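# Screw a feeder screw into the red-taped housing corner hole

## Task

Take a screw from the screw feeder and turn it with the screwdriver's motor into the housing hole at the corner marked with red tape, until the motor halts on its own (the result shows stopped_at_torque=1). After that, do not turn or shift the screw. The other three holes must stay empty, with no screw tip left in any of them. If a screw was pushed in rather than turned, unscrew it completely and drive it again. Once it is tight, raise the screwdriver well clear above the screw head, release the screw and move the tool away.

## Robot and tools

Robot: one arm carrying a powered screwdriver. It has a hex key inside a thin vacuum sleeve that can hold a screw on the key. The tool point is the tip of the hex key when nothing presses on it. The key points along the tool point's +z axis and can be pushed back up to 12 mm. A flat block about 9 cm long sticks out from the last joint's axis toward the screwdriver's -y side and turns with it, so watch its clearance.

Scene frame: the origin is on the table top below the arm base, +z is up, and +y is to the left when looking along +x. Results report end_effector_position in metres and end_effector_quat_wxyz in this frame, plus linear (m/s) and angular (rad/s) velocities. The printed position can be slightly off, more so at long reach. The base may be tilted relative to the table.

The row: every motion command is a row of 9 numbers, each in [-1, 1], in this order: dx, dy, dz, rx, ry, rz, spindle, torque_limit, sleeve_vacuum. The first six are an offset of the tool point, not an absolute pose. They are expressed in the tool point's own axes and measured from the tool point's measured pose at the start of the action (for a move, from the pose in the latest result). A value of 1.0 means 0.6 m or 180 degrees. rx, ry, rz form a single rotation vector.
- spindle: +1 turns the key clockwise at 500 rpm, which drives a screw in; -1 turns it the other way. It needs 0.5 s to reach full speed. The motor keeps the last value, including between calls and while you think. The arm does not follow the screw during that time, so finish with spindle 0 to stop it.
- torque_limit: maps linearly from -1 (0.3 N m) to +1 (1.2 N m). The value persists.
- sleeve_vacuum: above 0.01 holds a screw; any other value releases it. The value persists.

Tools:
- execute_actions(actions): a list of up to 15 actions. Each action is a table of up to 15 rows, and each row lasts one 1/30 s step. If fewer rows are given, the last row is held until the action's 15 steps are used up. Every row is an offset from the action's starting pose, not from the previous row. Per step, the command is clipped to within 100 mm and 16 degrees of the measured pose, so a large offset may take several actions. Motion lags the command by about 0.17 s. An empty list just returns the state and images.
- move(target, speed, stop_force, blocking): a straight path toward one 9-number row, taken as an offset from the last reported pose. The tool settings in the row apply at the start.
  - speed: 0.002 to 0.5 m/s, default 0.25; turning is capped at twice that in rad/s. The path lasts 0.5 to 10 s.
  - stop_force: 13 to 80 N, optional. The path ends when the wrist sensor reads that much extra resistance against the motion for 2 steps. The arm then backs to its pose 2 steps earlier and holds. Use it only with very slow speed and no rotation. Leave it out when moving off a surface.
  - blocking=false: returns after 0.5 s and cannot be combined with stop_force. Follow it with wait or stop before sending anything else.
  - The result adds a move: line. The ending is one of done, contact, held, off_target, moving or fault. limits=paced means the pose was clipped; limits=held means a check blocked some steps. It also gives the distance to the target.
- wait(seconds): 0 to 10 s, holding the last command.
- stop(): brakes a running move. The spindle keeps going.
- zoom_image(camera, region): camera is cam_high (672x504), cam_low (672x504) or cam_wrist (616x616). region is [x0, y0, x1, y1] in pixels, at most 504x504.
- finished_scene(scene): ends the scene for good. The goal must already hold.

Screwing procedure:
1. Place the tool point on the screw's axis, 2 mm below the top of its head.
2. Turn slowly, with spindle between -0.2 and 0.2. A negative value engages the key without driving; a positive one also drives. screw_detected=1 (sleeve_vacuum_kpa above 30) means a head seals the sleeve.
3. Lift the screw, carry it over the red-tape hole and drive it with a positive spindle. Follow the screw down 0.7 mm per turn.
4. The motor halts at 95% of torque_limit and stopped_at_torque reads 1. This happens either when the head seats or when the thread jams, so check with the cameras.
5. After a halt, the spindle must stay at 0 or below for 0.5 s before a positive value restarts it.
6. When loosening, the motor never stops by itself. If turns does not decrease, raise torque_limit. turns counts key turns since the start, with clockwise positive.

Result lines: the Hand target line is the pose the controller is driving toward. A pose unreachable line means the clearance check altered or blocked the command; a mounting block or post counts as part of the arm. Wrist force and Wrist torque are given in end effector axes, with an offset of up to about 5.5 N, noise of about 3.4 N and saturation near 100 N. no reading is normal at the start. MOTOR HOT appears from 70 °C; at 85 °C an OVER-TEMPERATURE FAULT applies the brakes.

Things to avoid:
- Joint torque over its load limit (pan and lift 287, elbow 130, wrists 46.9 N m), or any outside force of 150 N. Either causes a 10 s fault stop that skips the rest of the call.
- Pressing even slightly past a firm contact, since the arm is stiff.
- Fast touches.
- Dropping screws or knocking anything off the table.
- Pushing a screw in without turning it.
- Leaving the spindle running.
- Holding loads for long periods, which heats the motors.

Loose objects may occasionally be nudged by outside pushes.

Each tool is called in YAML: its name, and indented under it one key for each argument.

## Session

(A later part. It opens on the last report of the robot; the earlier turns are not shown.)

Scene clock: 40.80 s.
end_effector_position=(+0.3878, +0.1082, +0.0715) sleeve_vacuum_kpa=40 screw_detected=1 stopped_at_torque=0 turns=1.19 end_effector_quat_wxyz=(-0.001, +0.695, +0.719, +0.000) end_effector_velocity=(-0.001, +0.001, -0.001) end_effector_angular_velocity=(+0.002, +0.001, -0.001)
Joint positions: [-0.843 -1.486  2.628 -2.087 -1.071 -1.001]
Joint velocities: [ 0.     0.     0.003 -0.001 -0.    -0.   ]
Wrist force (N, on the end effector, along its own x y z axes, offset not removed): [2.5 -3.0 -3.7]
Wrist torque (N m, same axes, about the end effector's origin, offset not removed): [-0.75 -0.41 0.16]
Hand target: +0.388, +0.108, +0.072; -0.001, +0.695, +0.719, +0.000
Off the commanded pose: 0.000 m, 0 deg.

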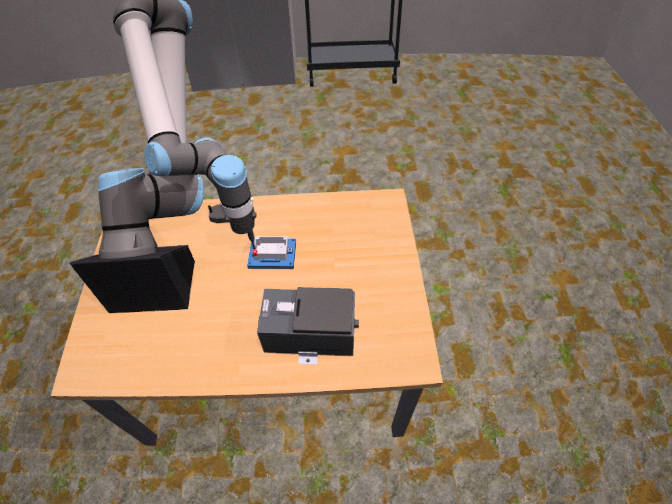

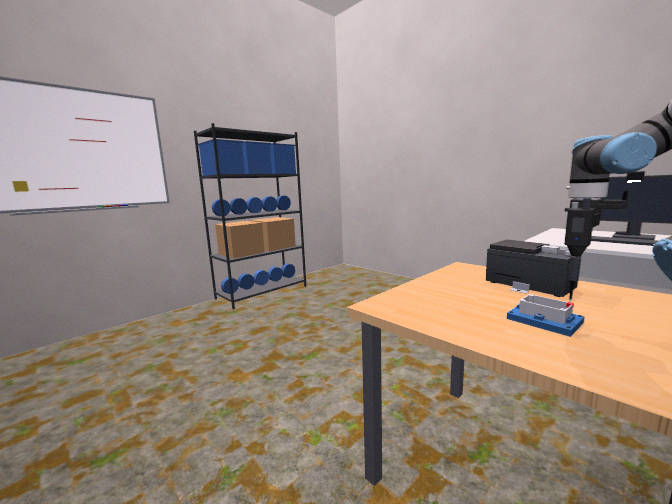

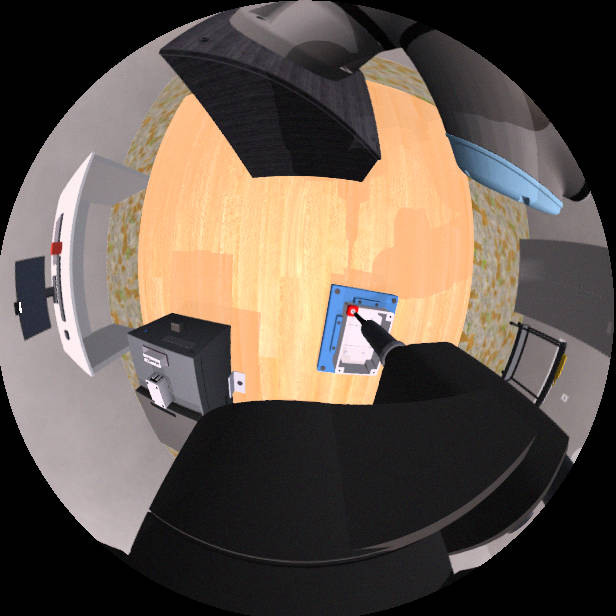

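execute_actions:
  actions:
    - [[-0.0005,-0.0003,0,0,0,0,0.3,-0.3,1]]
    - [[0,-0.0004,0,0,0,0,0.3,-0.3,1]]
    - [[0,0,0,0,0,0,0.3,-0.3,1]]
    - [[0,0,0,0,0,0,0,-0.3,1]]

zoom_image:
  camera: "cam_wrist"
  region: [335,295,365,320]

zoom_image:
  camera: "cam_low"
  region: [555,290,585,315]

Scene clock: 43.80 s.
end_effector_position=(+0.3874, +0.1079, +0.0715) sleeve_vacuum_kpa=39 screw_detected=1 stopped_at_torque=0 turns=4.79 end_effector_quat_wxyz=(-0.001, +0.695, +0.719, -0.000) end_effector_velocity=(+0.001, -0.000, +0.001) end_effector_angular_velocity=(-0.002, -0.001, +0.002)
Joint positions: [-0.844 -1.486  2.628 -2.087 -1.072 -1.002]
Joint velocities: [ 0.001 -0.001 -0.002  0.     0.    -0.   ]
Wrist force (N, on the end effector, along its own x y z axes, offset not removed): [-1.7 -6.4 -0.9]
Wrist torque (N m, same axes, about the end effector's origin, offset not removed): [-0.61 -0.23 0.15]
Hand target: +0.387, +0.108, +0.072; -0.001, +0.695, +0.719, -0.000
Off the commanded pose: 0.000 m, 0 deg.

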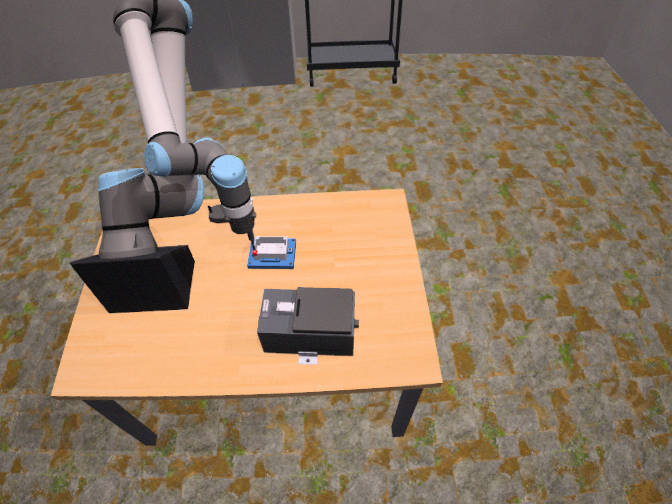

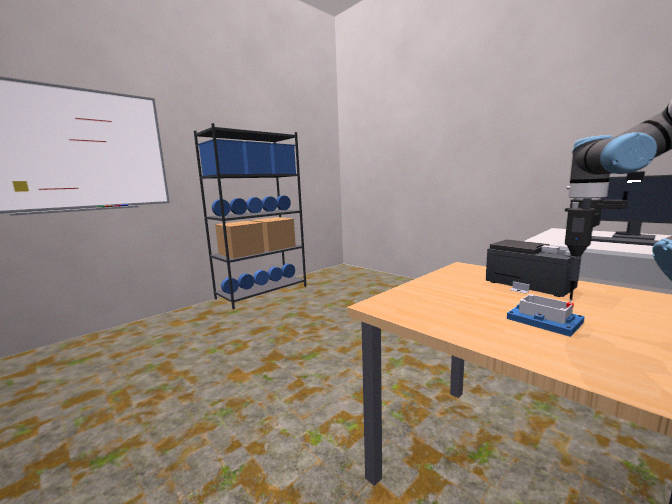

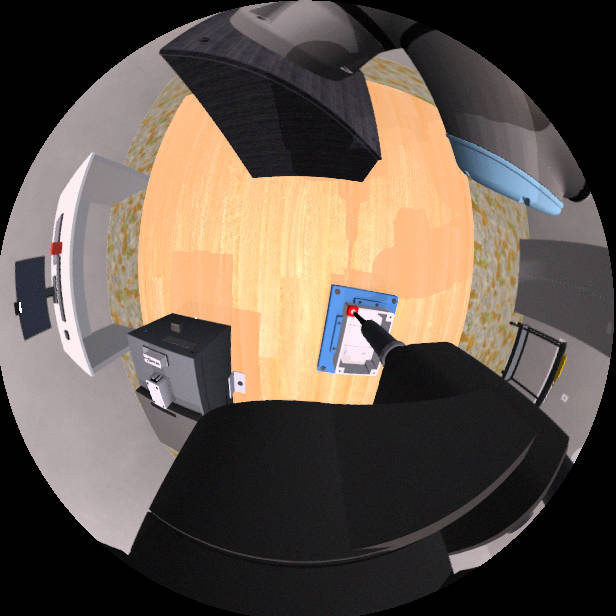

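Region (335, 295, 365, 320) of cam_wrist's 616x616 image, scaled by 16.800, with more detail than that image has.

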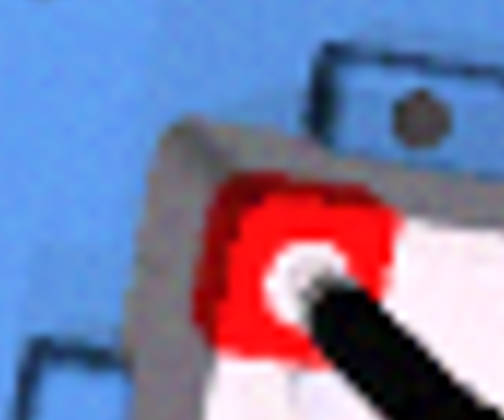

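Region (555, 290, 585, 315) of cam_low's 672x504 image, scaled by 16.800, with more detail than that image has.

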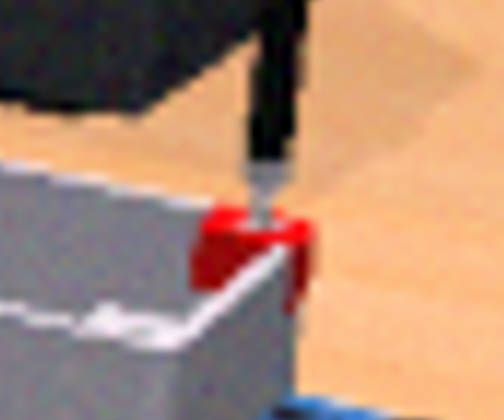

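execute_actions:
  actions:
    - [[-0.0005,-0.0005,0.001,0,0,0,0,-0.3,1]]

move:
  target: [0,0,0.017,0,0,0,0.45,-0.3,1]
  speed: 0.003
  stop_force: 20

execute_actions:
  actions:
    - [[0,0,0,0,0,0,0.3,-0.3,1]]
    - [[0,0,0,0,0,0,0,-0.3,1]]

zoom_image:
  camera: "cam_low"
  region: [555,290,585,315]

Scene clock: 46.23 s.
end_effector_position=(+0.3871, +0.1076, +0.0709) sleeve_vacuum_kpa=39 screw_detected=1 stopped_at_torque=0 turns=4.79 end_effector_quat_wxyz=(-0.001, +0.695, +0.719, -0.000) end_effector_velocity=(+0.000, +0.000, -0.000) end_effector_angular_velocity=(+0.000, +0.000, +0.000)
Joint positions: [-0.844 -1.484  2.629 -2.09  -1.072 -1.002]
Joint velocities: [ 0.001  0.001 -0.    -0.001  0.    -0.   ]
Wrist force (N, on the end effector, along its own x y z axes, offset not removed): [-0.5 -3.6 -3.3]
Wrist torque (N m, same axes, about the end effector's origin, offset not removed): [-0.33 -0.13 0.03]
Hand target: +0.387, +0.108, +0.071; -0.001, +0.695, +0.719, -0.000
Off the commanded pose: 0.000 m, 0 deg.

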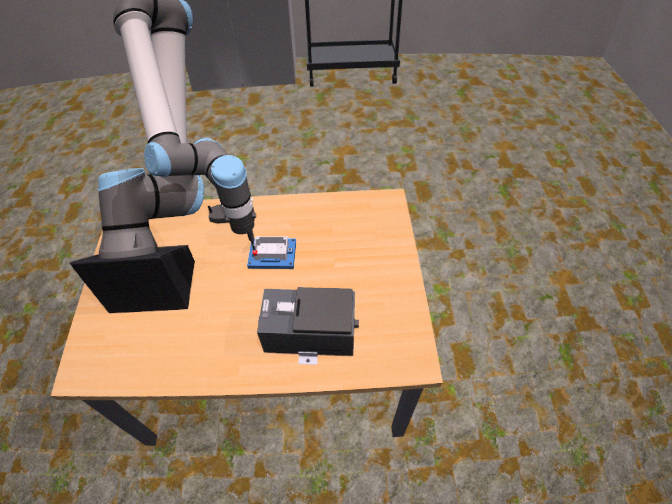

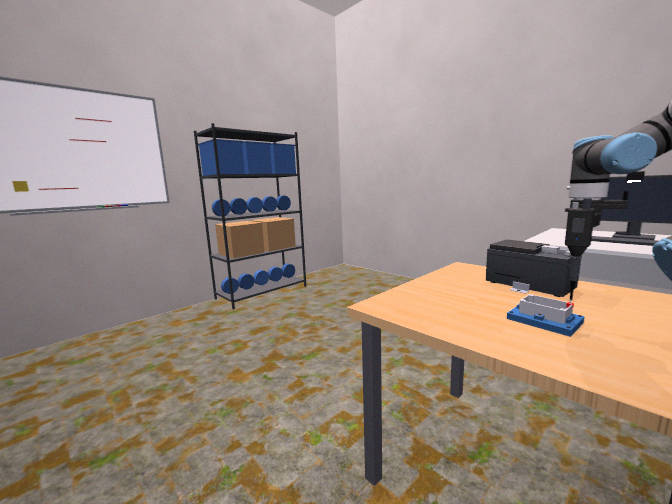

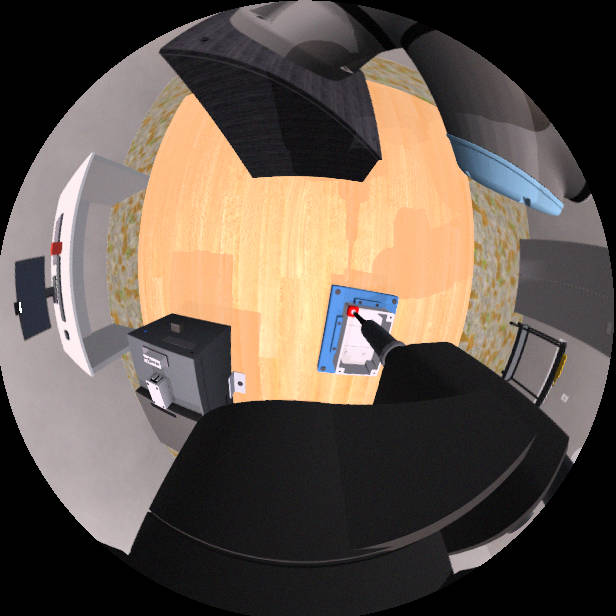

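Scene clock: 49.87 s.
end_effector_position=(+0.3871, +0.1076, +0.0608) sleeve_vacuum_kpa=40 screw_detected=1 stopped_at_torque=1 turns=16.78 end_effector_quat_wxyz=(-0.001, +0.695, +0.719, -0.000) end_effector_velocity=(+0.001, -0.000, +0.000) end_effector_angular_velocity=(-0.001, -0.001, +0.000)
Joint positions: [-0.831 -1.465  2.639 -2.124 -1.064 -0.99 ]
Joint velocities: [-0.    -0.    -0.    -0.002  0.     0.   ]
Wrist force (N, on the end effector, along its own x y z axes, offset not removed): [1.1 -5.9 -3.2]
Wrist torque (N m, same axes, about the end effector's origin, offset not removed): [-0.50 -0.76 0.02]
Hand target: +0.387, +0.108, +0.061; -0.001, +0.695, +0.719, -0.000
Off the commanded pose: 0.000 m, 0 deg.
move: done

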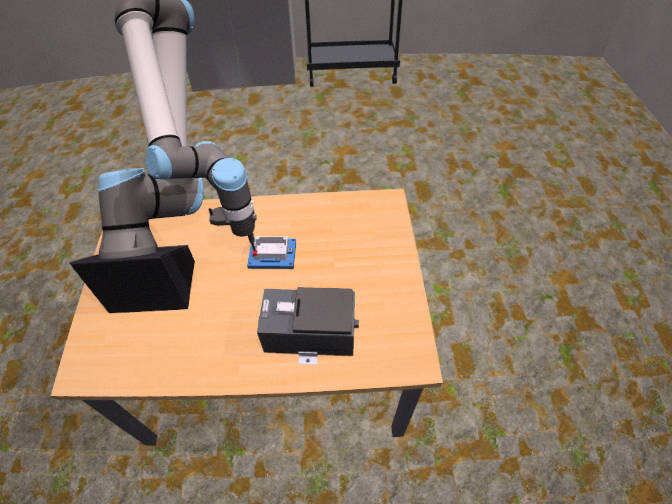

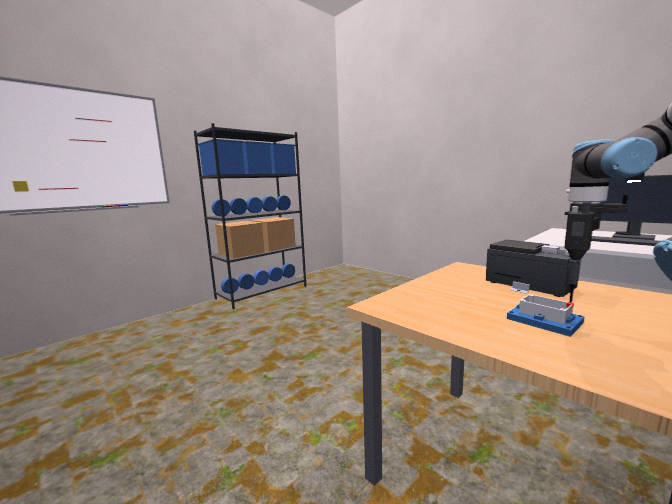

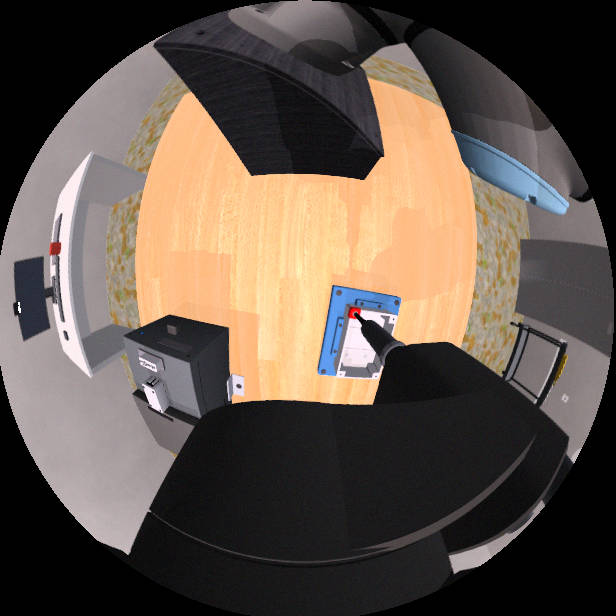

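Scene clock: 50.87 s.
end_effector_position=(+0.3871, +0.1076, +0.0608) sleeve_vacuum_kpa=40 screw_detected=1 stopped_at_torque=1 turns=16.78 end_effector_quat_wxyz=(-0.001, +0.695, +0.719, -0.000) end_effector_velocity=(+0.001, -0.000, +0.001) end_effector_angular_velocity=(+0.000, -0.001, -0.001)
Joint positions: [-0.831 -1.465  2.639 -2.124 -1.064 -0.99 ]
Joint velocities: [-0.001  0.    -0.002  0.002  0.     0.   ]
Wrist force (N, on the end effector, along its own x y z axes, offset not removed): [-1.2 -5.8 -4.5]
Wrist torque (N m, same axes, about the end effector's origin, offset not removed): [-0.48 -0.17 0.05]
Hand target: +0.387, +0.108, +0.061; -0.001, +0.695, +0.719, -0.000
Off the commanded pose: 0.000 m, 0 deg.

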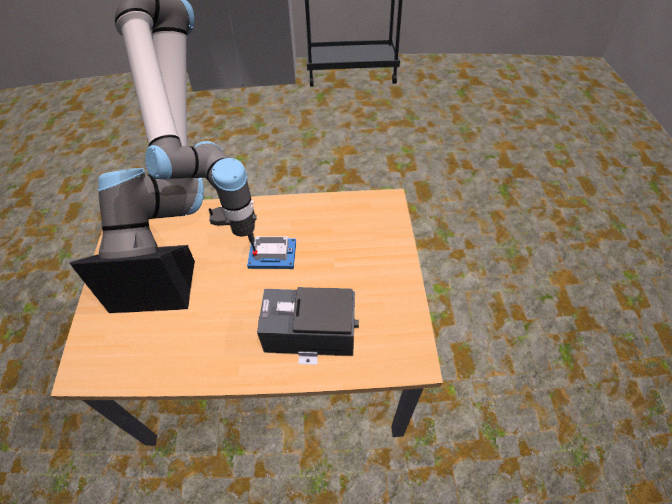

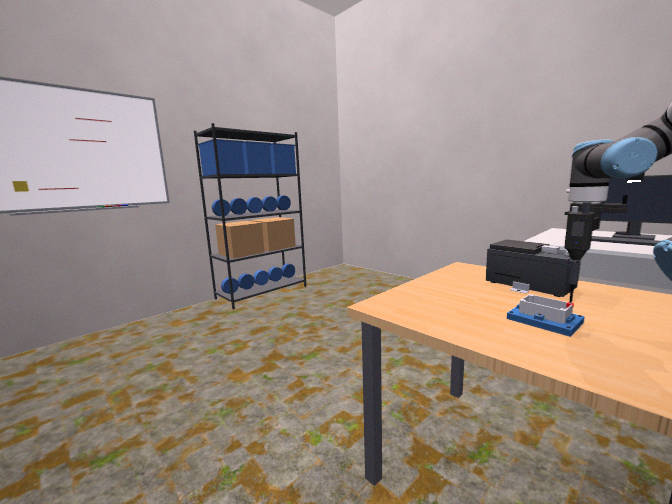

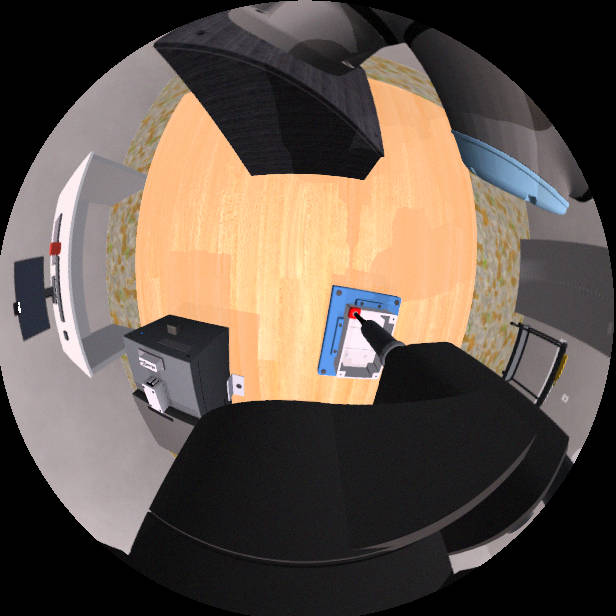

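Region (555, 290, 585, 315) of cam_low's 672x504 image, scaled by 16.800, with more detail than that image has.

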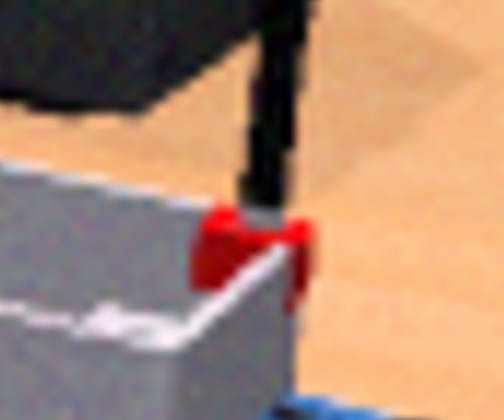

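Seated (~15 turns). Release and lift.

execute_actions:
  actions:
    - [[0,0,0,0,0,0,0,-0.3,0]]

move:
  target: [0,0,-0.22,0,0,0,0,-0.3,0]
  speed: 0.15

finished_scene:
  scene: 2

Scene clock: 52.10 s.
end_effector_position=(+0.3871, +0.1076, +0.0608) sleeve_vacuum_kpa=0 screw_detected=0 stopped_at_torque=1 turns=16.78 end_effector_quat_wxyz=(-0.001, +0.695, +0.719, -0.000) end_effector_velocity=(-0.001, +0.000, -0.000) end_effector_angular_velocity=(+0.001, +0.002, -0.000)
Joint positions: [-0.831 -1.465  2.639 -2.124 -1.064 -0.99 ]
Joint velocities: [ 0.001 -0.     0.     0.002 -0.001  0.   ]
Wrist force (N, on the end effector, along its own x y z axes, offset not removed): [0.0 -7.7 -3.0]
Wrist torque (N m, same axes, about the end effector's origin, offset not removed): [-1.09 -0.47 0.17]
Hand target: +0.387, +0.108, +0.061; -0.001, +0.695, +0.719, -0.000
Off the commanded pose: 0.000 m, 0 deg.

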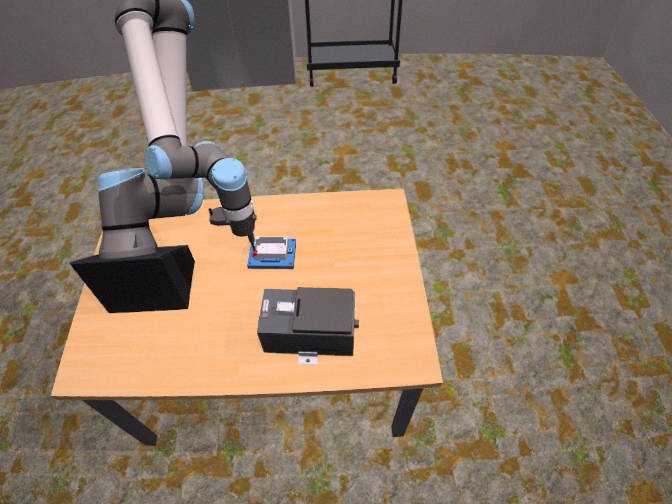

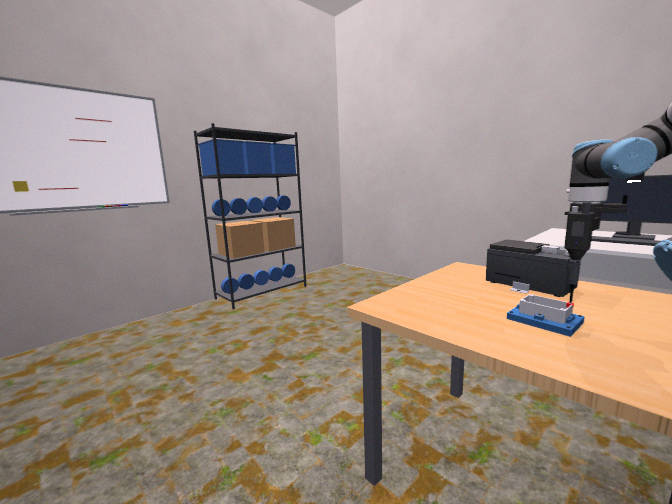

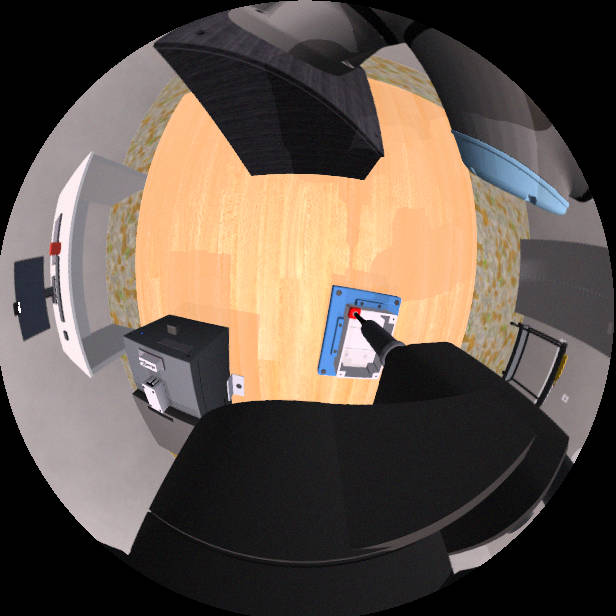

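Scene clock: 53.47 s.
end_effector_position=(+0.3871, +0.1075, +0.1927) sleeve_vacuum_kpa=0 screw_detected=0 stopped_at_torque=1 turns=16.78 end_effector_quat_wxyz=(-0.001, +0.695, +0.719, +0.000) end_effector_velocity=(-0.001, +0.001, +0.001) end_effector_angular_velocity=(+0.002, +0.000, -0.001)
Joint positions: [-0.977 -1.637  2.488 -1.744 -1.152 -1.12 ]
Joint velocities: [-0.002 -0.002 -0.001  0.006 -0.001 -0.001]
Wrist force (N, on the end effector, along its own x y z axes, offset not removed): [5.0 -1.3 3.4]
Wrist torque (N m, same axes, about the end effector's origin, offset not removed): [-0.34 -1.11 0.11]
Hand target: +0.387, +0.107, +0.193; -0.001, +0.695, +0.719, +0.000
Off the commanded pose: 0.000 m, 0 deg.
move: done

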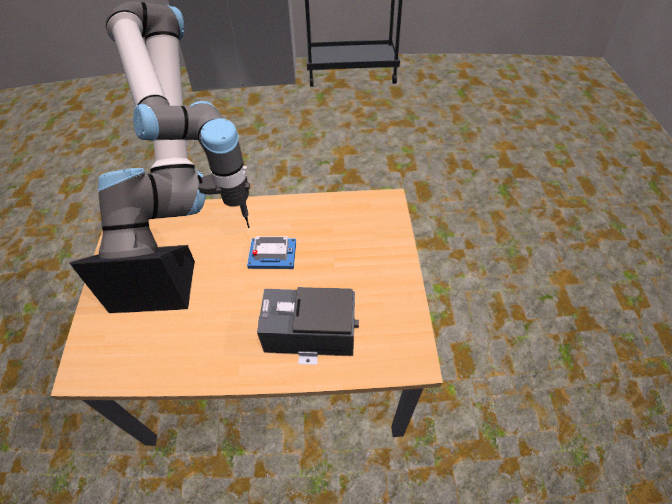

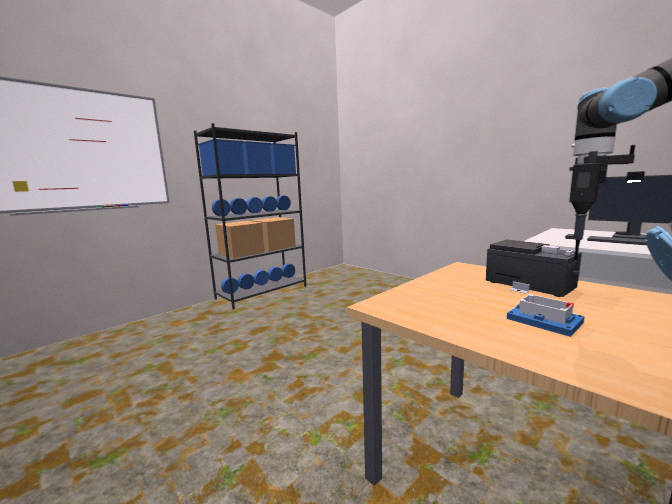

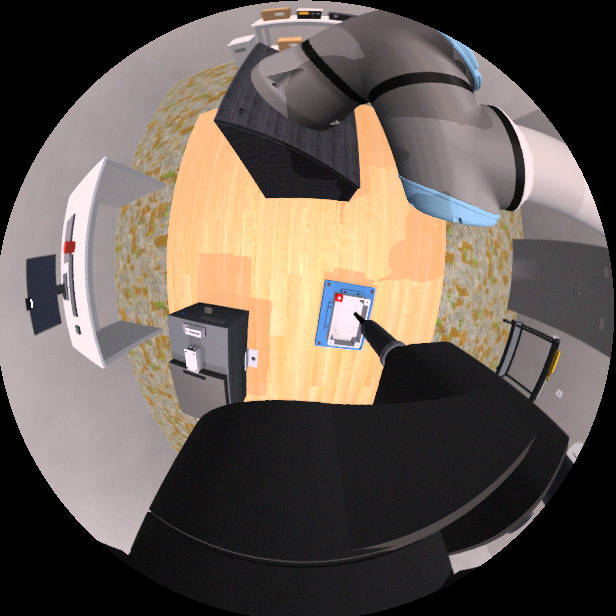

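The scene is finished: the task was done.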